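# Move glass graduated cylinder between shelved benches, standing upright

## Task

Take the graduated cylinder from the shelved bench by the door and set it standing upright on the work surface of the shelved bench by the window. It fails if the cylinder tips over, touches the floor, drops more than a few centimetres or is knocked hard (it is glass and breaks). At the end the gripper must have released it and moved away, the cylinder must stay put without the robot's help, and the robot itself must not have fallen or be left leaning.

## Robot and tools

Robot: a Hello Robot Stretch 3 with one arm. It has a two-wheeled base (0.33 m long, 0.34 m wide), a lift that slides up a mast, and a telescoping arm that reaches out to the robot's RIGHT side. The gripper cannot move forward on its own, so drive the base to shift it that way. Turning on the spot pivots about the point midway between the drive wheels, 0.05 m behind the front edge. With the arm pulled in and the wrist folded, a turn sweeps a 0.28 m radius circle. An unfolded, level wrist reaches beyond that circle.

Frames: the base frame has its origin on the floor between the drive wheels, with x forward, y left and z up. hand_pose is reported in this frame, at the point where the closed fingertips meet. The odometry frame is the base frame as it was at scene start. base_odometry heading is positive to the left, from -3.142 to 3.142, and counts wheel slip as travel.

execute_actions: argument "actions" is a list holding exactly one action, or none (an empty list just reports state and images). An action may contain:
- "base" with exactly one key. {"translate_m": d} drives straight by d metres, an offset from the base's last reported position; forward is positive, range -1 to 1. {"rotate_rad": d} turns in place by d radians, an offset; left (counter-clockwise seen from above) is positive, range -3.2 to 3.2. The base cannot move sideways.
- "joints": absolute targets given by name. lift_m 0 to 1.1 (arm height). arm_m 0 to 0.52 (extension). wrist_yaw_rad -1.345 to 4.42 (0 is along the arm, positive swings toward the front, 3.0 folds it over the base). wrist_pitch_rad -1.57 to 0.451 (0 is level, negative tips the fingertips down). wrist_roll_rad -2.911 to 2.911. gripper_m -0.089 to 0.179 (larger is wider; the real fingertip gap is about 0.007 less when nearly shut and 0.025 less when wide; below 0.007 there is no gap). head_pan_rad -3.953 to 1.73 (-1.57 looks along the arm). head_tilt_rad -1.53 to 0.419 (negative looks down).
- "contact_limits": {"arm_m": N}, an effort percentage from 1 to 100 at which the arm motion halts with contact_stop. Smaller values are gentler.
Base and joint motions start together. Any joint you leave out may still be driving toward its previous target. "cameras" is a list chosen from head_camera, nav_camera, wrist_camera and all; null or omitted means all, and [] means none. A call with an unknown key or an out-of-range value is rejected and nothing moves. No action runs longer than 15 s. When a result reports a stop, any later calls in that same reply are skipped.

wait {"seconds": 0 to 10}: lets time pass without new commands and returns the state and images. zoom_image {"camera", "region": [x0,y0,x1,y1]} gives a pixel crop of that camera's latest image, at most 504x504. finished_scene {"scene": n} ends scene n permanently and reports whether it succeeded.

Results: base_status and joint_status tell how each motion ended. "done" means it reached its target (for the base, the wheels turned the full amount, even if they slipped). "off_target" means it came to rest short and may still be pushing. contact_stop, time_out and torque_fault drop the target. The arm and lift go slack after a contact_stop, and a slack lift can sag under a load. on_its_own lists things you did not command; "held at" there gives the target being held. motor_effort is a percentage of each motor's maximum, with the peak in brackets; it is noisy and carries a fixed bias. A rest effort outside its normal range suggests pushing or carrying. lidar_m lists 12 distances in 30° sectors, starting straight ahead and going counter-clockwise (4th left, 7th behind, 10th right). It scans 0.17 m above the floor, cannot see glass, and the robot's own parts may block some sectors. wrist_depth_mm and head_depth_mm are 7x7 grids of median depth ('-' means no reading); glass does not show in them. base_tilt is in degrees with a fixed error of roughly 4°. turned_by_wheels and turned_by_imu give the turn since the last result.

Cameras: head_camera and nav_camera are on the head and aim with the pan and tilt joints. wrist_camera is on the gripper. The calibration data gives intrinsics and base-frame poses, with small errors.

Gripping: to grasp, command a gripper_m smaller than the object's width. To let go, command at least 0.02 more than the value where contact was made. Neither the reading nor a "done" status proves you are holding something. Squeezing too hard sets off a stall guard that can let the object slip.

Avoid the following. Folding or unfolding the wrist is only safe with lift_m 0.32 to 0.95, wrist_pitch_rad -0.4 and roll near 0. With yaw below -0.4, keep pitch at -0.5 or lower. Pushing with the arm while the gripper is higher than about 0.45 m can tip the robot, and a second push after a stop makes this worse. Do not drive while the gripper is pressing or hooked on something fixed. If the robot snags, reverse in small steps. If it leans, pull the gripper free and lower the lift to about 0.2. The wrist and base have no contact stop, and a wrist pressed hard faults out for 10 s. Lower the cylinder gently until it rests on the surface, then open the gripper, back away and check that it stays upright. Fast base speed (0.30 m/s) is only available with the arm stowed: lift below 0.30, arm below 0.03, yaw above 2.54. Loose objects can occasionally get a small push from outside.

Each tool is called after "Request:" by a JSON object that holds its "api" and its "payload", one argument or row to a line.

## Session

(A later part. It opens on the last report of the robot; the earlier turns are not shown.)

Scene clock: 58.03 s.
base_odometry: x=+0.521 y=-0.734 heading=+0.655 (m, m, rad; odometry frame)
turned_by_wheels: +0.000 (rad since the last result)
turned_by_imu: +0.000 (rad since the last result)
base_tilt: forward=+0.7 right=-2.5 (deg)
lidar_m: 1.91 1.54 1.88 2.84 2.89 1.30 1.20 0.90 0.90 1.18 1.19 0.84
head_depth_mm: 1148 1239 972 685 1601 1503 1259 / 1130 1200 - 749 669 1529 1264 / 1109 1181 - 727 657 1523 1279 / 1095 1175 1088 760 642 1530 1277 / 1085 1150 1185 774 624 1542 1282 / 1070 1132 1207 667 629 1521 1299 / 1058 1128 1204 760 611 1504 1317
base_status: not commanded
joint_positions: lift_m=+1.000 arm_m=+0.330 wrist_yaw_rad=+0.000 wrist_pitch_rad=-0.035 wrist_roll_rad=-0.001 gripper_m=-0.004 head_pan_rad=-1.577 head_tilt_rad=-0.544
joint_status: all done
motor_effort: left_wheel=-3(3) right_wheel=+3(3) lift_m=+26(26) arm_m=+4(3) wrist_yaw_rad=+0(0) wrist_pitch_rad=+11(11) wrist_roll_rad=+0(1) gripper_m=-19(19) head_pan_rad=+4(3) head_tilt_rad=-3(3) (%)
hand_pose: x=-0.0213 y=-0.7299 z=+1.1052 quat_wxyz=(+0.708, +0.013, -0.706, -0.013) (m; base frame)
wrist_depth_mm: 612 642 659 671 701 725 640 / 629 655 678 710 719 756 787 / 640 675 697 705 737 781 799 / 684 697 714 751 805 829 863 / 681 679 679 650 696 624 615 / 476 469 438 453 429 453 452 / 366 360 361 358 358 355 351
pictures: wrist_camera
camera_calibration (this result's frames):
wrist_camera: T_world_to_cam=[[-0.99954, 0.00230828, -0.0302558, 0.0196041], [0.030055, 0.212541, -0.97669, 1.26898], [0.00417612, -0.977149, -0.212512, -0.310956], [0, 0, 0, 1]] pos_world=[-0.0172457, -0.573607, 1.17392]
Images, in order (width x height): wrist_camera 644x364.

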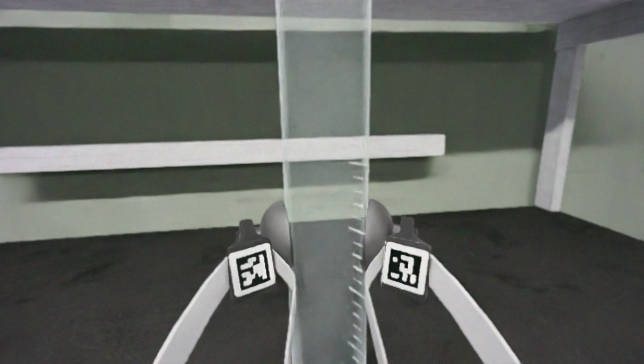

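Request:
{"api": "execute_actions", "payload": {
  "actions": [
    {"joints": {"arm_m": 0.0, "lift_m": 1.02}}
  ],
  "cameras": ["wrist_camera"]
}}

Request:
{"api": "execute_actions", "payload": {
  "actions": [
    {"base": {"rotate_rad": 1.73}, "joints": {"head_pan_rad": 0.0, "head_tilt_rad": -0.3}}
  ]
}}

Scene clock: 63.87 s.
base_odometry: x=+0.521 y=-0.734 heading=+0.655 (m, m, rad; odometry frame)
turned_by_wheels: +0.000 (rad since the last result)
turned_by_imu: +0.001 (rad since the last result)
base_tilt: forward=+0.7 right=-2.7 (deg)
lidar_m: 1.91 1.54 1.88 2.84 2.90 1.30 1.19 0.90 0.90 1.18 1.19 0.84
head_depth_mm: 1144 1257 1106 781 - - - / 1130 1203 1205 - - - - / 1112 1186 1238 - - - - / 1097 1176 1208 - 631 1494 1287 / 1084 1155 1185 776 624 1550 1295 / 1066 1129 1208 669 629 1517 1301 / 1056 1126 1209 762 612 1505 1314
base_status: not commanded
joint_positions: lift_m=+1.020 arm_m=+0.000 wrist_yaw_rad=+0.000 wrist_pitch_rad=-0.036 wrist_roll_rad=-0.001 gripper_m=-0.004 head_pan_rad=-1.577 head_tilt_rad=-0.544
joint_status: all done
motor_effort: left_wheel=-3(2) right_wheel=+3(3) lift_m=+26(26) arm_m=-4(2) wrist_yaw_rad=+0(0) wrist_pitch_rad=+11(11) wrist_roll_rad=+0(1) gripper_m=-19(19) head_pan_rad=+4(4) head_tilt_rad=-3(3) (%)
hand_pose: x=-0.0214 y=-0.4004 z=+1.1250 quat_wxyz=(+0.708, +0.013, -0.706, -0.013) (m; base frame)
wrist_depth_mm: 713 771 764 798 832 864 - / 899 949 976 - - - - / 927 952 - - - - - / 935 - - - - - - / 732 731 751 685 741 685 671 / 512 460 443 502 439 415 485 / 400 393 394 386 382 379 380
pictures: wrist_camera
camera_calibration (this result's frames):
wrist_camera: T_world_to_cam=[[-0.999539, 0.00257635, -0.0302529, 0.0194843], [0.0301054, 0.213486, -0.976482, 1.21839], [0.00394281, -0.976943, -0.213465, 0.0163521], [0, 0, 0, 1]] pos_world=[-0.0172693, -0.244184, 1.19382]
Images, in order (width x height): wrist_camera 644x364.

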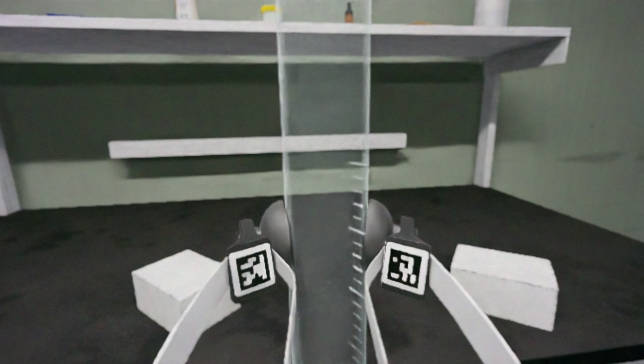

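Scene clock: 67.60 s.
base_odometry: x=+0.521 y=-0.734 heading=+2.385 (m, m, rad; odometry frame)
turned_by_wheels: +1.730 (rad since the last result)
turned_by_imu: +1.727 (rad since the last result)
base_tilt: forward=+0.6 right=-2.6 (deg)
lidar_m: 2.74 1.64 1.23 1.19 0.92 1.21 1.18 1.23 0.85 1.54 1.57 2.24
head_depth_mm: 2971 3129 3345 3453 2694 1948 1503 / 2967 3106 3270 3397 2715 1956 1528 / 2974 3126 3248 3431 2729 1953 1532 / 3005 3078 3250 3448 2791 1994 1546 / 2964 3124 3267 3410 2790 2006 1554 / 3016 3110 3336 3486 2836 2002 1564 / 3050 3204 3315 3477 2860 2048 1577
base_status: done
joint_positions: lift_m=+1.020 arm_m=+0.000 wrist_yaw_rad=+0.000 wrist_pitch_rad=-0.036 wrist_roll_rad=-0.001 gripper_m=-0.004 head_pan_rad=-0.007 head_tilt_rad=-0.310
joint_status: all done
motor_effort: left_wheel=-3(7) right_wheel=+4(7) lift_m=+26(26) arm_m=-4(4) wrist_yaw_rad=+0(0) wrist_pitch_rad=+11(11) wrist_roll_rad=-1(0) gripper_m=-19(19) head_pan_rad=+5(35) head_tilt_rad=+4(21) (%)
hand_pose: x=-0.0214 y=-0.4004 z=+1.1250 quat_wxyz=(+0.708, +0.013, -0.706, -0.013) (m; base frame)
wrist_depth_mm: - - - - - - - / - - - - - - - / - - - - - - - / - - - - - - - / - - - - - - - / - - - - - - - / - - - - - - -
pictures: head_camera (sideways: a quarter turn clockwise sets it upright), nav_camera (sideways: a quarter turn counterclockwise sets it upright), wrist_camera
camera_calibration (this result's frames):
head_camera: T_world_to_cam=[[-0.284481, 0.042651, -0.957733, 1.26705], [-0.00973399, 0.99883, 0.0473725, -0.0592506], [0.958632, 0.0227991, -0.283733, 0.315658], [0, 0, 0, 1]] pos_world=[0.057275, -0.00205647, 1.30587]
nav_camera: T_world_to_cam=[[0.309829, 0.0047358, 0.950781, -1.20022], [0.0393972, -0.999193, -0.00786135, 0.0639794], [0.949976, 0.0398938, -0.309765, 0.35153], [0, 0, 0, 1]] pos_world=[0.0353964, 0.0555879, 1.25054]
wrist_camera: T_world_to_cam=[[-0.999539, 0.00257628, -0.0302555, 0.0194872], [0.0301078, 0.213486, -0.976482, 1.21839], [0.00394342, -0.976943, -0.213465, 0.0163516], [0, 0, 0, 1]] pos_world=[-0.0172694, -0.244185, 1.19382]
Images, in order (width x height): head_camera 896x504, nav_camera 672x504, wrist_camera 644x364.

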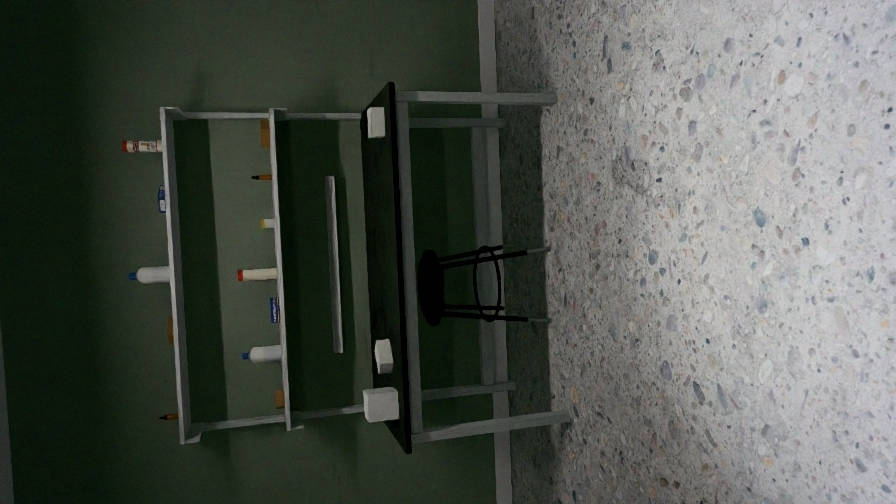

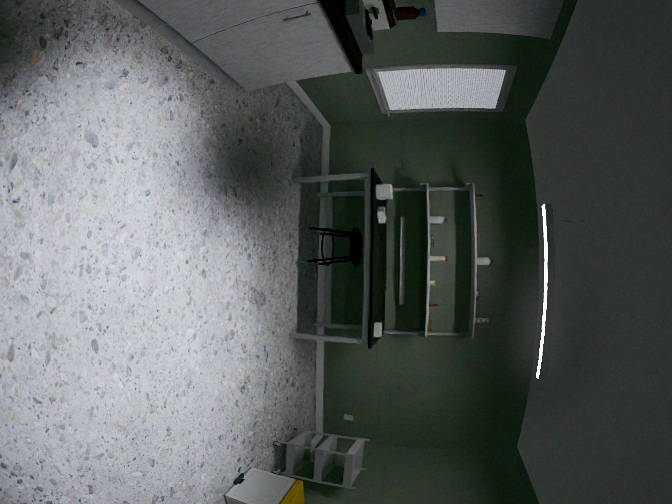

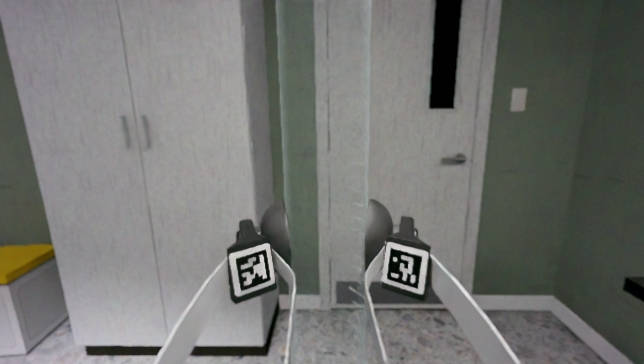

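Request:
{"api": "zoom_image", "payload": {
  "camera": "head_camera",
  "region": [540, 90, 760, 290]
}}

Region (540, 90, 760, 290) of head_camera's 896x504 image, scaled by 2.291, with more detail than that image has; it fills the top 458 rows of this view, and the rest is white.

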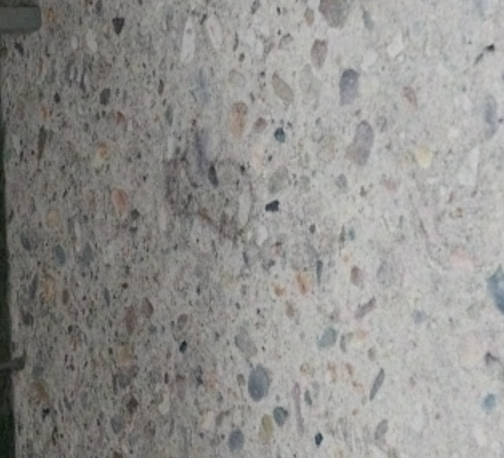

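Request:
{"api": "execute_actions", "payload": {
  "actions": [
    {"base": {"translate_m": 1.0}, "joints": {"lift_m": 0.9}}
  ],
  "cameras": ["head_camera", "wrist_camera"]
}}

Scene clock: 82.33 s.
base_odometry: x=-0.206 y=-0.048 heading=+2.385 (m, m, rad; odometry frame)
turned_by_wheels: +0.000 (rad since the last result)
turned_by_imu: +0.000 (rad since the last result)
base_tilt: forward=+0.6 right=-2.6 (deg)
lidar_m: 1.85 1.88 1.20 1.16 1.22 1.69 2.17 1.67 1.58 1.52 1.66 1.77
head_depth_mm: 2086 2194 2286 1795 2528 1897 1503 / 2098 2192 2336 2060 2505 1948 1528 / 2103 2207 2334 2099 2536 1965 1536 / 2090 2206 2334 2132 2499 1988 1536 / 2109 2249 2380 1988 2540 1981 1559 / 2123 2247 2327 1913 2571 2031 1564 / 2141 2269 2301 1830 2598 2028 1581
base_status: done
joint_positions: lift_m=+0.900 arm_m=+0.000 wrist_yaw_rad=+0.000 wrist_pitch_rad=-0.037 wrist_roll_rad=-0.001 gripper_m=-0.004 head_pan_rad=-0.007 head_tilt_rad=-0.310
joint_status: all done
motor_effort: left_wheel=-3(6) right_wheel=+3(8) lift_m=+17(24) arm_m=-4(4) wrist_yaw_rad=+0(0) wrist_pitch_rad=+11(11) wrist_roll_rad=-1(0) gripper_m=-20(19) head_pan_rad=+3(3) head_tilt_rad=+4(4) (%)
hand_pose: x=-0.0214 y=-0.4004 z=+1.0055 quat_wxyz=(+0.708, +0.013, -0.706, -0.013) (m; base frame)
wrist_depth_mm: - - - - - - - / - - - - - - - / - - - - - - - / - - - - - - - / - - - - - - - / - - - - - - - / - - - - - - -
pictures: head_camera (sideways: a quarter turn clockwise sets it upright), wrist_camera
camera_calibration (this result's frames):
head_camera: T_world_to_cam=[[-0.284413, 0.0426506, -0.957753, 1.26708], [-0.00973719, 0.99883, 0.0473713, -0.0592491], [0.958652, 0.0227989, -0.283665, 0.31557], [0, 0, 0, 1]] pos_world=[0.0572747, -0.00205648, 1.30587]
wrist_camera: T_world_to_cam=[[-0.999539, 0.00258062, -0.0302552, 0.0158733], [0.0301079, 0.213629, -0.976451, 1.10173], [0.00394356, -0.976911, -0.213608, -0.00899332], [0, 0, 0, 1]] pos_world=[-0.0172694, -0.244189, 1.07435]
Images, in order (width x height): head_camera 896x504, wrist_camera 644x364.

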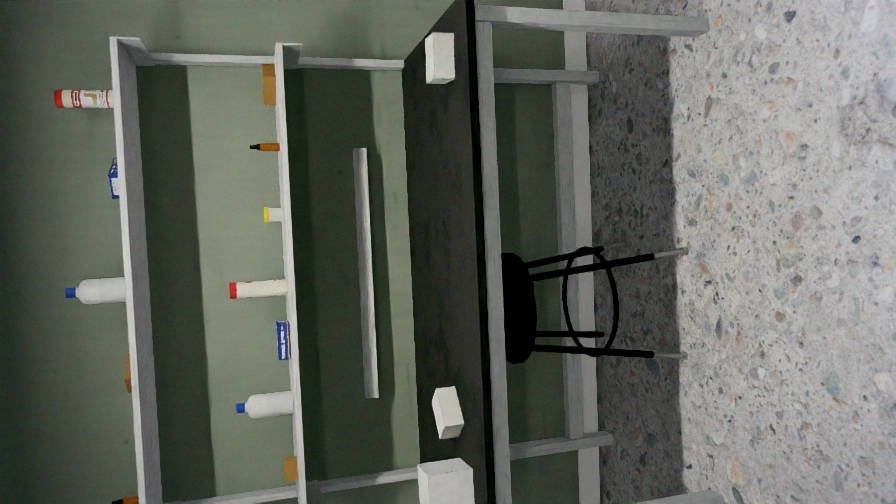

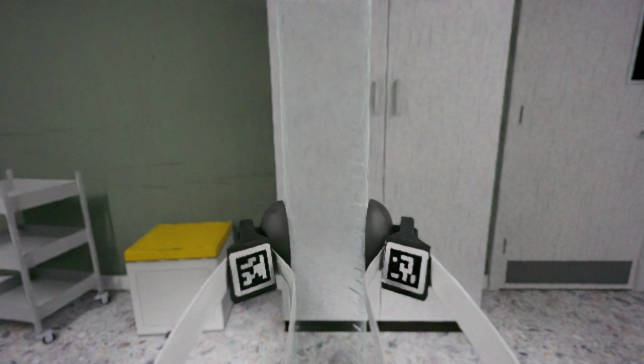

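Request:
{"api": "execute_actions", "payload": {
  "actions": [
    {"base": {"translate_m": 1.0}, "joints": {"head_tilt_rad": -0.65}}
  ],
  "cameras": ["head_camera", "wrist_camera"]
}}

Scene clock: 96.73 s.
base_odometry: x=-0.933 y=+0.639 heading=+2.385 (m, m, rad; odometry frame)
turned_by_wheels: +0.000 (rad since the last result)
turned_by_imu: +0.000 (rad since the last result)
base_tilt: forward=+0.8 right=-2.6 (deg)
lidar_m: 0.84 0.94 1.07 1.57 1.27 1.66 2.63 2.16 1.64 1.52 1.58 0.88
head_depth_mm: 1189 1319 1205 887 1643 1403 1199 / 1194 1307 1220 894 1659 1412 1204 / 1198 1288 1235 905 1615 1429 1211 / 1195 1291 1260 913 1596 1401 1210 / 1173 1316 1278 927 1615 1437 1223 / 1164 1311 1294 932 1243 1419 1237 / 1152 1311 1328 940 1684 1466 1239
base_status: done
joint_positions: lift_m=+0.900 arm_m=+0.000 wrist_yaw_rad=+0.000 wrist_pitch_rad=-0.037 wrist_roll_rad=-0.001 gripper_m=-0.004 head_pan_rad=-0.007 head_tilt_rad=-0.642
joint_status: all done
motor_effort: left_wheel=-3(2) right_wheel=+3(8) lift_m=+17(17) arm_m=-4(4) wrist_yaw_rad=+0(0) wrist_pitch_rad=+11(11) wrist_roll_rad=-1(1) gripper_m=-19(19) head_pan_rad=+4(4) head_tilt_rad=-3(23) (%)
hand_pose: x=-0.0214 y=-0.4004 z=+1.0055 quat_wxyz=(+0.708, +0.013, -0.706, -0.013) (m; base frame)
wrist_depth_mm: - - - - - - - / - - - - - - - / - - - - - - - / - - - - - - - / - - - - - - - / - - - - - - - / - - - - - - -
pictures: head_camera (sideways: a quarter turn clockwise sets it upright), wrist_camera
camera_calibration (this result's frames):
head_camera: T_world_to_cam=[[-0.581106, 0.0446535, -0.812602, 1.07953], [0.00648551, 0.998716, 0.0502429, -0.0630652], [0.813802, 0.0239263, -0.58065, 0.702907], [0, 0, 0, 1]] pos_world=[0.0557052, -0.0020387, 1.28854]
wrist_camera: T_world_to_cam=[[-0.999539, 0.00258076, -0.0302553, 0.0158734], [0.030108, 0.213629, -0.976451, 1.10173], [0.00394342, -0.976911, -0.213608, -0.00899332], [0, 0, 0, 1]] pos_world=[-0.0172694, -0.244189, 1.07435]
Images, in order (width x height): head_camera 896x504, wrist_camera 644x364.

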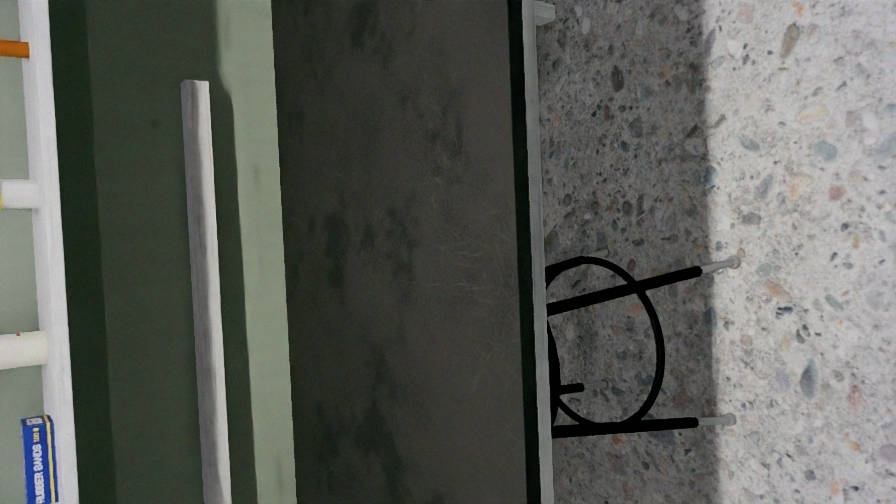

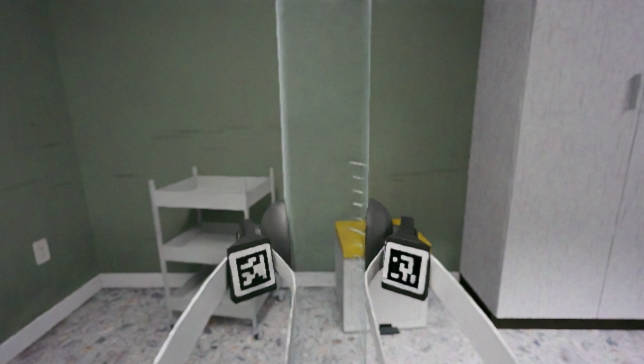

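Request:
{"api": "execute_actions", "payload": {
  "actions": [
    {"base": {"rotate_rad": 1.57}, "joints": {"arm_m": 0.18, "lift_m": 0.875, "head_pan_rad": -1.45, "head_tilt_rad": -0.6}}
  ]
}}

Scene clock: 103.90 s.
base_odometry: x=-0.933 y=+0.639 heading=-2.329 (m, m, rad; odometry frame)
turned_by_wheels: +1.570 (rad since the last result)
turned_by_imu: +1.568 (rad since the last result)
base_tilt: forward=+0.7 right=-2.5 (deg)
lidar_m: 1.51 1.23 1.68 2.62 2.12 1.63 1.53 1.60 0.88 0.84 0.94 1.07
head_depth_mm: 1133 1256 1304 1019 - 1400 1216 / 1147 1281 1330 - - 1408 1228 / 1162 1307 1339 950 1513 1424 1229 / 1183 1333 1368 963 1205 1434 1238 / 1185 1351 1381 974 1249 1405 1250 / 1229 1374 1417 986 1706 1493 1253 / 1057 1410 1435 994 1744 1498 1260
base_status: done
joint_positions: lift_m=+0.875 arm_m=+0.180 wrist_yaw_rad=+0.000 wrist_pitch_rad=-0.037 wrist_roll_rad=-0.001 gripper_m=-0.004 head_pan_rad=-1.443 head_tilt_rad=-0.606
joint_status: all done
motor_effort: left_wheel=-2(6) right_wheel=+3(9) lift_m=+17(19) arm_m=+4(3) wrist_yaw_rad=+0(0) wrist_pitch_rad=+11(11) wrist_roll_rad=+0(0) gripper_m=-19(19) head_pan_rad=-3(32) head_tilt_rad=+3(8) (%)
hand_pose: x=-0.0215 y=-0.5799 z=+0.9804 quat_wxyz=(+0.707, +0.013, -0.706, -0.013) (m; base frame)
wrist_depth_mm: 755 722 735 768 796 708 682 / 992 957 956 934 934 916 906 / - - - 939 926 954 938 / - - - - - - - / 742 722 762 709 759 683 730 / 501 520 486 512 470 510 465 / 412 408 400 394 395 391 394
pictures: head_camera (sideways: a quarter turn clockwise sets it upright), nav_camera (sideways: a quarter turn counterclockwise sets it upright), wrist_camera
camera_calibration (this result's frames):
head_camera: T_world_to_cam=[[-0.0299558, 0.552552, -0.83294, 1.10269], [0.990327, 0.129358, 0.0501966, -0.0690088], [0.135483, -0.823379, -0.551082, 0.668576], [0, 0, 0, 1]] pos_world=[0.010792, -0.0498728, 1.29038]
nav_camera: T_world_to_cam=[[0.0799206, -0.568214, 0.818991, -1.0269], [-0.985398, -0.168957, -0.0210623, 0.0874113], [0.150342, -0.805349, -0.57342, 0.699485], [0, 0, 0, 1]] pos_world=[0.0630431, -0.00539749, 1.24396]
wrist_camera: T_world_to_cam=[[-0.999538, 0.0028416, -0.0302558, 0.0156653], [0.0301626, 0.21405, -0.976357, 1.1157], [0.00370183, -0.976819, -0.214037, -0.189205], [0, 0, 0, 1]] pos_world=[-0.017294, -0.42368, 1.0493]
Images, in order (width x height): head_camera 896x504, nav_camera 672x504, wrist_camera 644x364.

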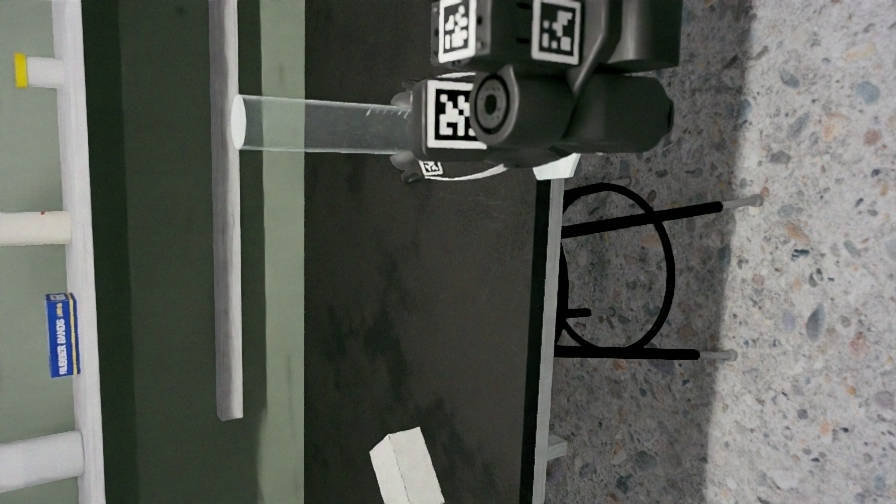

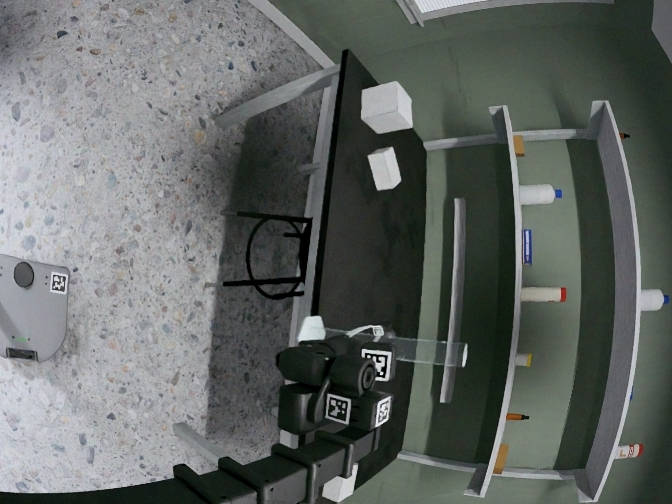

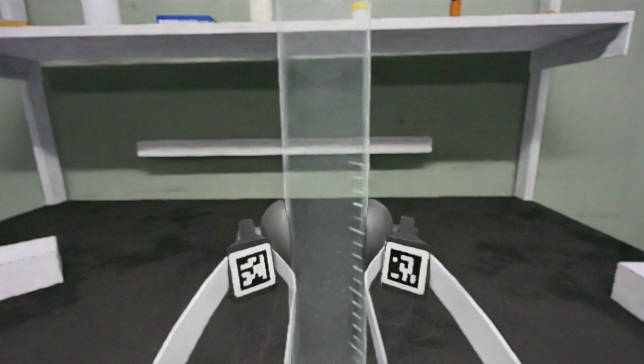

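Request:
{"api": "execute_actions", "payload": {
  "actions": [
    {"joints": {"arm_m": 0.46, "lift_m": 0.858}}
  ],
  "cameras": ["head_camera", "wrist_camera"]
}}

Scene clock: 108.67 s.
base_odometry: x=-0.933 y=+0.639 heading=-2.329 (m, m, rad; odometry frame)
turned_by_wheels: +0.000 (rad since the last result)
turned_by_imu: +0.001 (rad since the last result)
base_tilt: forward=+0.7 right=-2.6 (deg)
lidar_m: 1.51 1.23 1.68 2.63 2.14 1.63 1.53 1.59 0.88 0.84 0.94 1.07
head_depth_mm: 1132 1255 1354 890 1607 1453 1208 / 1141 1277 - 900 1611 1449 1226 / 1170 1301 1357 931 1610 1435 1231 / 1190 1316 1373 966 1197 1429 1235 / 1196 1345 1387 981 1250 1406 1247 / 1224 1373 1410 981 1708 1484 1266 / 1056 1402 1438 995 1731 1503 1246
base_status: not commanded
joint_positions: lift_m=+0.858 arm_m=+0.460 wrist_yaw_rad=+0.000 wrist_pitch_rad=-0.037 wrist_roll_rad=-0.001 gripper_m=-0.004 head_pan_rad=-1.443 head_tilt_rad=-0.606
joint_status: all done
motor_effort: left_wheel=-2(2) right_wheel=+3(3) lift_m=+18(16) arm_m=+4(5) wrist_yaw_rad=+1(0) wrist_pitch_rad=+11(11) wrist_roll_rad=+0(0) gripper_m=-19(19) head_pan_rad=-2(2) head_tilt_rad=+2(2) (%)
hand_pose: x=-0.0215 y=-0.8599 z=+0.9633 quat_wxyz=(+0.707, +0.013, -0.706, -0.013) (m; base frame)
wrist_depth_mm: 638 644 652 665 661 654 641 / 709 696 693 693 699 672 679 / 746 719 718 709 691 692 683 / 765 746 753 757 734 718 708 / 696 692 698 678 727 650 644 / 491 490 460 475 432 476 475 / 379 375 374 370 367 366 367
pictures: head_camera (sideways: a quarter turn clockwise sets it upright), wrist_camera
camera_calibration (this result's frames):
head_camera: T_world_to_cam=[[-0.0299282, 0.552494, -0.832979, 1.10274], [0.990331, 0.129325, 0.0501965, -0.0690086], [0.135458, -0.823423, -0.551023, 0.6685], [0, 0, 0, 1]] pos_world=[0.0107903, -0.0498737, 1.29038]
wrist_camera: T_world_to_cam=[[-0.999538, 0.00285459, -0.0302553, 0.0159538], [0.0301642, 0.214244, -0.976314, 1.15911], [0.00369502, -0.976776, -0.214231, -0.466122], [0, 0, 0, 1]] pos_world=[-0.0172947, -0.703673, 1.03228]
Images, in order (width x height): head_camera 896x504, wrist_camera 644x364.

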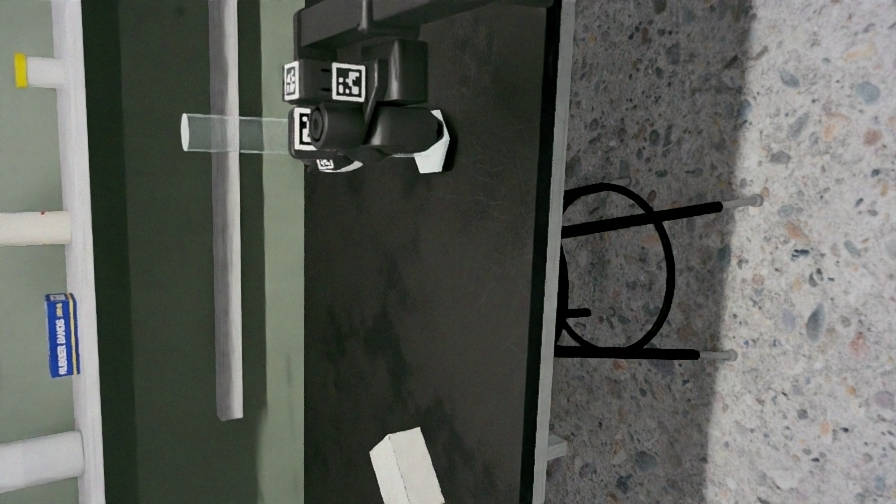

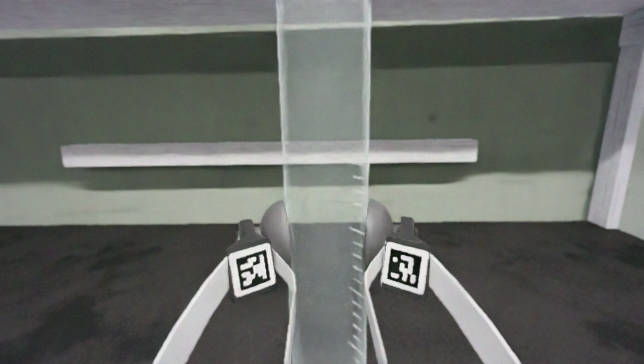

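Request:
{"api": "execute_actions", "payload": {
  "actions": [
    {"joints": {"lift_m": 0.838}}
  ],
  "cameras": []
}}

Scene clock: 111.10 s.
base_odometry: x=-0.933 y=+0.639 heading=-2.329 (m, m, rad; odometry frame)
turned_by_wheels: +0.000 (rad since the last result)
turned_by_imu: +0.000 (rad since the last result)
base_tilt: forward=+0.7 right=-2.6 (deg)
lidar_m: 1.51 1.23 1.68 2.63 2.13 1.63 1.53 1.59 0.88 0.84 0.94 1.07
head_depth_mm: 1130 1262 1368 865 1617 1438 1212 / 1152 1282 1400 874 1614 1433 1220 / 1162 1303 1389 928 1609 1411 1230 / 1187 1318 1370 962 1206 1416 1236 / 1195 1342 1389 975 1246 1419 1253 / 1228 1377 1411 983 1721 1488 1251 / 1052 1421 1444 993 1726 1500 1256
base_status: not commanded
joint_positions: lift_m=+0.838 arm_m=+0.460 wrist_yaw_rad=+0.000 wrist_pitch_rad=-0.037 wrist_roll_rad=-0.001 gripper_m=-0.004 head_pan_rad=-1.443 head_tilt_rad=-0.606
joint_status: all done
motor_effort: left_wheel=-2(3) right_wheel=+3(3) lift_m=+18(18) arm_m=+3(4) wrist_yaw_rad=+0(0) wrist_pitch_rad=+11(11) wrist_roll_rad=+0(1) gripper_m=-19(19) head_pan_rad=-1(2) head_tilt_rad=+2(2) (%)
hand_pose: x=-0.0215 y=-0.8599 z=+0.9433 quat_wxyz=(+0.707, +0.013, -0.706, -0.013) (m; base frame)
wrist_depth_mm: 680 673 678 669 662 656 643 / 709 700 698 684 677 676 659 / 729 732 705 689 710 712 692 / 772 761 742 730 732 727 709 / 648 651 645 620 667 602 605 / 453 441 419 438 402 434 432 / 353 347 345 345 341 336 339
pictures: none
No camera images: the call's "cameras" was empty. Leave "cameras" out to get every camera's image.

Request:
{"api": "execute_actions", "payload": {
  "actions": [
    {"joints": {"lift_m": 0.831}}
  ],
  "cameras": ["head_camera", "wrist_camera"]
}}

Scene clock: 113.33 s.
base_odometry: x=-0.933 y=+0.639 heading=-2.329 (m, m, rad; odometry frame)
turned_by_wheels: +0.000 (rad since the last result)
turned_by_imu: +0.000 (rad since the last result)
base_tilt: forward=+0.7 right=-2.6 (deg)
lidar_m: 1.52 1.23 1.68 2.63 2.13 1.63 1.52 1.59 0.88 0.84 0.94 1.07
head_depth_mm: 1132 1254 1353 859 1613 1449 1216 / 1150 1270 1400 872 1610 1447 1226 / 1170 1291 1389 936 1626 1419 1239 / 1187 1325 1365 960 1203 1430 1231 / 1196 1346 1389 976 1245 1404 1254 / 1227 1376 1412 984 1735 1497 1255 / 1055 1413 1434 992 1731 1500 1263
base_status: not commanded
joint_positions: lift_m=+0.831 arm_m=+0.460 wrist_yaw_rad=+0.000 wrist_pitch_rad=-0.031 wrist_roll_rad=-0.001 gripper_m=-0.004 head_pan_rad=-1.443 head_tilt_rad=-0.606
joint_status: all done
motor_effort: left_wheel=-3(3) right_wheel=+3(3) lift_m=+17(16) arm_m=+3(4) wrist_yaw_rad=+1(1) wrist_pitch_rad=+9(11) wrist_roll_rad=+0(1) gripper_m=-19(20) head_pan_rad=-2(1) head_tilt_rad=+3(2) (%)
hand_pose: x=-0.0215 y=-0.8601 z=+0.9380 quat_wxyz=(+0.708, +0.011, -0.707, -0.011) (m; base frame)
wrist_depth_mm: 684 681 658 663 658 648 646 / 707 701 694 695 678 681 659 / 754 711 710 693 700 705 693 / 752 756 754 713 725 701 707 / 641 634 656 625 667 596 588 / 451 440 418 444 396 433 421 / 347 345 336 338 339 335 332
pictures: head_camera (sideways: a quarter turn clockwise sets it upright), wrist_camera
camera_calibration (this result's frames):
head_camera: T_world_to_cam=[[-0.0299266, 0.552483, -0.832987, 1.10275], [0.990331, 0.129326, 0.0501964, -0.0690085], [0.135459, -0.82343, -0.551011, 0.668485], [0, 0, 0, 1]] pos_world=[0.0107903, -0.0498739, 1.29038]
wrist_camera: T_world_to_cam=[[-0.999538, 0.00266524, -0.0302728, 0.0150407], [0.0301647, 0.208055, -0.977652, 1.13034], [0.00369274, -0.978113, -0.208039, -0.478713], [0, 0, 0, 1]] pos_world=[-0.017295, -0.70345, 1.00595]
Images, in order (width x height): head_camera 896x504, wrist_camera 644x364.

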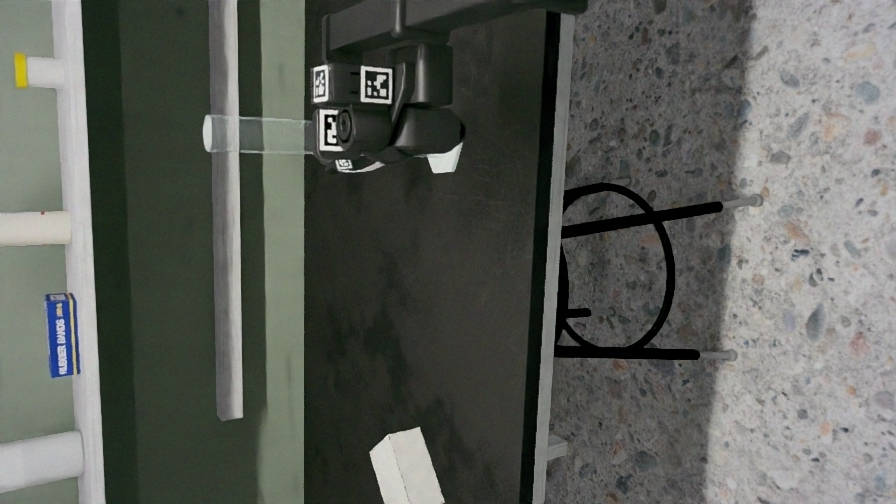

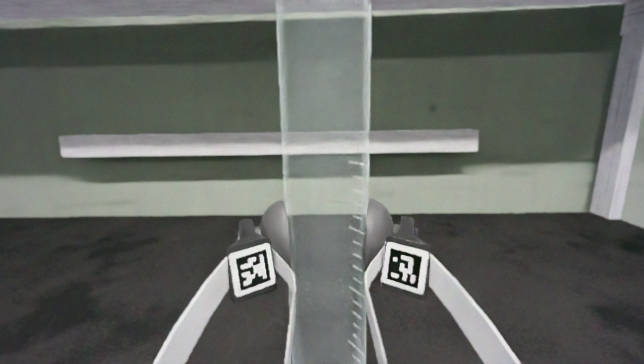

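Contact has started. Lower a few millimetres more to unload fully.

Request:
{"api": "execute_actions", "payload": {
  "actions": [
    {"joints": {"lift_m": 0.827}}
  ],
  "cameras": []
}}

Scene clock: 114.83 s.
base_odometry: x=-0.933 y=+0.639 heading=-2.329 (m, m, rad; odometry frame)
turned_by_wheels: +0.000 (rad since the last result)
turned_by_imu: +0.000 (rad since the last result)
base_tilt: forward=+0.7 right=-2.6 (deg)
lidar_m: 1.51 1.23 1.68 2.63 2.13 1.63 1.53 1.59 0.88 0.84 0.94 1.07
head_depth_mm: 1125 1259 1362 865 1622 1430 1215 / 1150 1274 1391 869 1621 1453 1226 / 1168 1305 1392 940 1605 1427 1225 / 1189 1326 1366 962 1200 1430 1237 / 1197 1344 1389 970 1258 1414 1250 / 1236 1375 1413 990 1716 1495 1241 / 1056 1418 1430 993 1729 1505 1256
base_status: not commanded
joint_positions: lift_m=+0.827 arm_m=+0.460 wrist_yaw_rad=+0.000 wrist_pitch_rad=-0.018 wrist_roll_rad=-0.001 gripper_m=-0.004 head_pan_rad=-1.443 head_tilt_rad=-0.606
joint_status: all done
motor_effort: left_wheel=-3(3) right_wheel=+3(3) lift_m=+16(17) arm_m=+4(4) wrist_yaw_rad=+0(1) wrist_pitch_rad=+5(9) wrist_roll_rad=+0(1) gripper_m=-19(19) head_pan_rad=-2(1) head_tilt_rad=+2(2) (%)
hand_pose: x=-0.0215 y=-0.8605 z=+0.9373 quat_wxyz=(+0.708, +0.007, -0.707, -0.007) (m; base frame)
wrist_depth_mm: 691 693 668 667 657 657 650 / 706 704 699 689 681 676 671 / 736 729 721 703 720 699 687 / 769 758 741 736 741 714 713 / 668 640 677 641 681 609 608 / 457 448 424 440 404 434 432 / 351 350 342 340 340 337 335
pictures: none
No camera images: the call's "cameras" was empty. Leave "cameras" out to get every camera's image.

Request:
{"api": "execute_actions", "payload": {
  "actions": [
    {"joints": {"gripper_m": 0.12}}
  ],
  "cameras": ["head_camera", "wrist_camera"]
}}

Scene clock: 117.47 s.
base_odometry: x=-0.933 y=+0.639 heading=-2.329 (m, m, rad; odometry frame)
turned_by_wheels: +0.000 (rad since the last result)
turned_by_imu: +0.000 (rad since the last result)
base_tilt: forward=+0.8 right=-2.6 (deg)
lidar_m: 1.51 1.23 1.68 2.63 2.13 1.63 1.52 1.59 0.88 0.84 0.94 1.07
head_depth_mm: 1133 1259 1362 867 1618 1425 1219 / 1148 1282 1395 866 1623 1451 1234 / 1164 1296 1393 941 1605 1423 1227 / 1182 1317 1369 965 1205 1428 1234 / 1202 1347 1388 973 1244 1415 1249 / 1225 1374 1420 986 1730 1486 1250 / 1052 1411 1444 996 1738 1505 1261
base_status: not commanded
joint_positions: lift_m=+0.827 arm_m=+0.460 wrist_yaw_rad=+0.000 wrist_pitch_rad=-0.018 wrist_roll_rad=-0.001 gripper_m=+0.120 head_pan_rad=-1.443 head_tilt_rad=-0.606
joint_status: all done
motor_effort: left_wheel=-2(3) right_wheel=+3(3) lift_m=+16(16) arm_m=+4(3) wrist_yaw_rad=+1(0) wrist_pitch_rad=+5(5) wrist_roll_rad=-1(1) gripper_m=+1(80) head_pan_rad=-2(2) head_tilt_rad=+3(2) (%)
hand_pose: x=-0.0215 y=-0.8605 z=+0.9373 quat_wxyz=(+0.708, +0.007, -0.707, -0.007) (m; base frame)
wrist_depth_mm: 684 684 679 664 670 646 647 / 732 704 697 688 691 697 669 / 723 719 710 697 707 706 703 / 766 757 744 731 735 730 719 / 663 690 637 624 625 675 612 / 455 452 431 443 437 420 431 / 354 347 345 340 336 337 332
pictures: head_camera (sideways: a quarter turn clockwise sets it upright), wrist_camera
camera_calibration (this result's frames):
head_camera: T_world_to_cam=[[-0.0299266, 0.552483, -0.832987, 1.10275], [0.990331, 0.129326, 0.0501964, -0.0690085], [0.135459, -0.82343, -0.551011, 0.668485], [0, 0, 0, 1]] pos_world=[0.0107903, -0.0498739, 1.29038]
wrist_camera: T_world_to_cam=[[-0.999538, 0.00226853, -0.0303036, 0.014711], [0.0301628, 0.195358, -0.980268, 1.12133], [0.00369629, -0.980729, -0.195336, -0.493389], [0, 0, 0, 1]] pos_world=[-0.0172945, -0.702975, 1.00327]
Images, in order (width x height): head_camera 896x504, wrist_camera 644x364.

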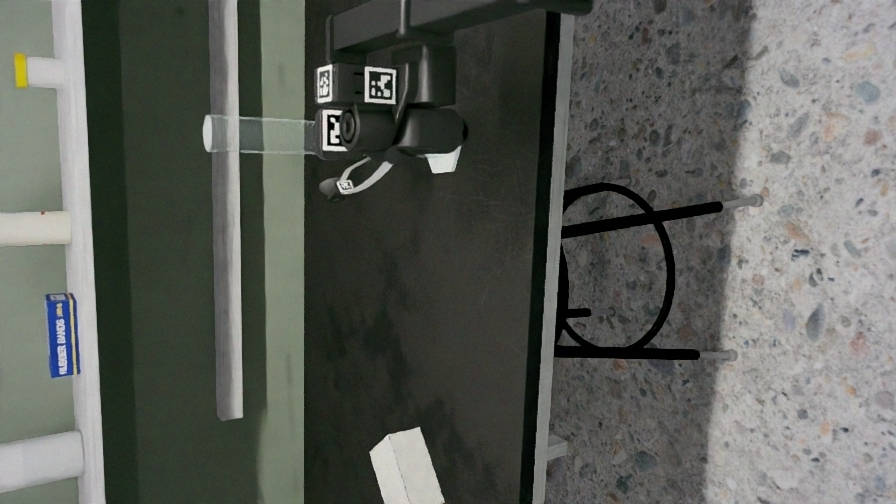

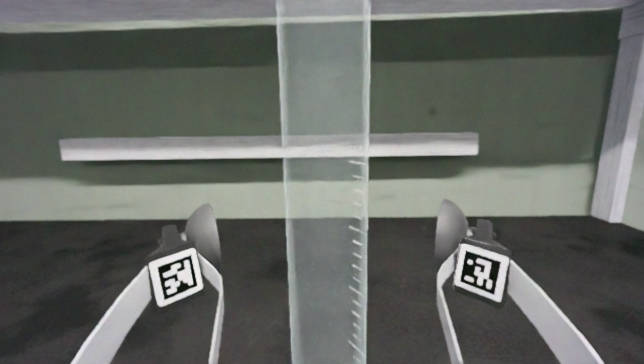

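Request:
{"api": "execute_actions", "payload": {
  "actions": [
    {"joints": {"arm_m": 0.0}}
  ],
  "cameras": ["head_camera", "wrist_camera"]
}}

Scene clock: 122.93 s.
base_odometry: x=-0.933 y=+0.639 heading=-2.329 (m, m, rad; odometry frame)
turned_by_wheels: +0.000 (rad since the last result)
turned_by_imu: +0.001 (rad since the last result)
base_tilt: forward=+0.7 right=-2.7 (deg)
lidar_m: 1.51 1.23 1.68 2.63 2.13 1.64 1.53 1.59 0.88 0.84 0.94 1.07
head_depth_mm: 1132 1260 1308 931 802 1450 1275 / 1150 1276 1324 941 1623 1545 - / 1173 1303 1352 956 1311 1481 1236 / 1195 1311 1372 961 893 1430 1246 / 1198 1343 1392 971 1250 1413 1250 / 1222 1377 1418 982 1727 1491 1248 / 1053 1413 1444 989 1735 1500 1271
base_status: not commanded
joint_positions: lift_m=+0.827 arm_m=+0.000 wrist_yaw_rad=+0.000 wrist_pitch_rad=-0.018 wrist_roll_rad=-0.001 gripper_m=+0.120 head_pan_rad=-1.443 head_tilt_rad=-0.606
joint_status: all done
motor_effort: left_wheel=-2(2) right_wheel=+3(3) lift_m=+16(16) arm_m=-4(5) wrist_yaw_rad=+1(1) wrist_pitch_rad=+5(5) wrist_roll_rad=+0(1) gripper_m=+0(0) head_pan_rad=-2(2) head_tilt_rad=+2(2) (%)
hand_pose: x=-0.0215 y=-0.4010 z=+0.9373 quat_wxyz=(+0.708, +0.007, -0.707, -0.007) (m; base frame)
wrist_depth_mm: - 899 885 - 935 935 - / - - - - - - - / - - - - - - - / - - - - - - - / 633 674 647 634 640 618 534 / 492 481 479 469 474 481 461 / - - 694 - - - -
pictures: head_camera (sideways: a quarter turn clockwise sets it upright), wrist_camera
camera_calibration (this result's frames):
head_camera: T_world_to_cam=[[-0.0299224, 0.552458, -0.833003, 1.10277], [0.990331, 0.129325, 0.0501964, -0.0690085], [0.13546, -0.823447, -0.550986, 0.668452], [0, 0, 0, 1]] pos_world=[0.0107903, -0.0498742, 1.29038]
wrist_camera: T_world_to_cam=[[-0.999538, 0.00226271, -0.0303036, 0.0136677], [0.0301616, 0.195358, -0.980268, 1.03157], [0.003702, -0.980729, -0.195336, -0.0427831], [0, 0, 0, 1]] pos_world=[-0.017294, -0.243515, 1.00327]
Images, in order (width x height): head_camera 896x504, wrist_camera 644x364.

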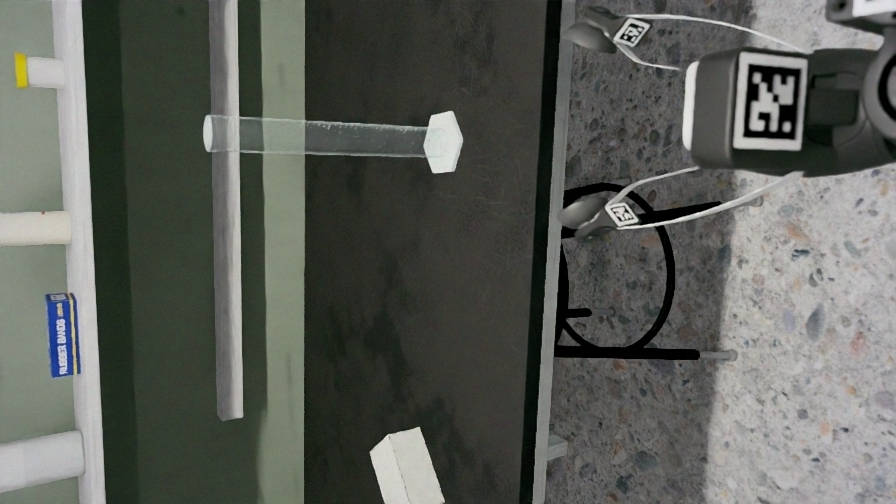

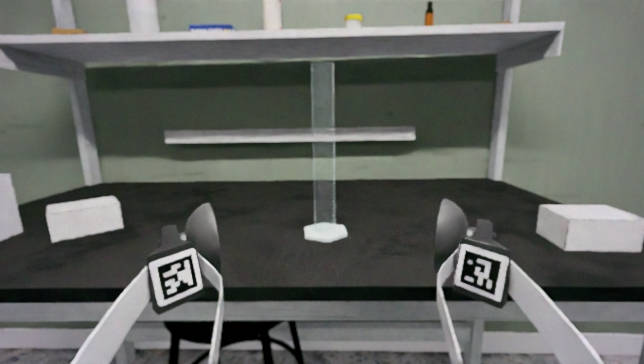

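The cylinder stands upright on the bench and the gripper is 0.46 m clear.

Request:
{"api": "finished_scene", "payload": {
  "scene": 2
}}

The scene is finished: the task was done.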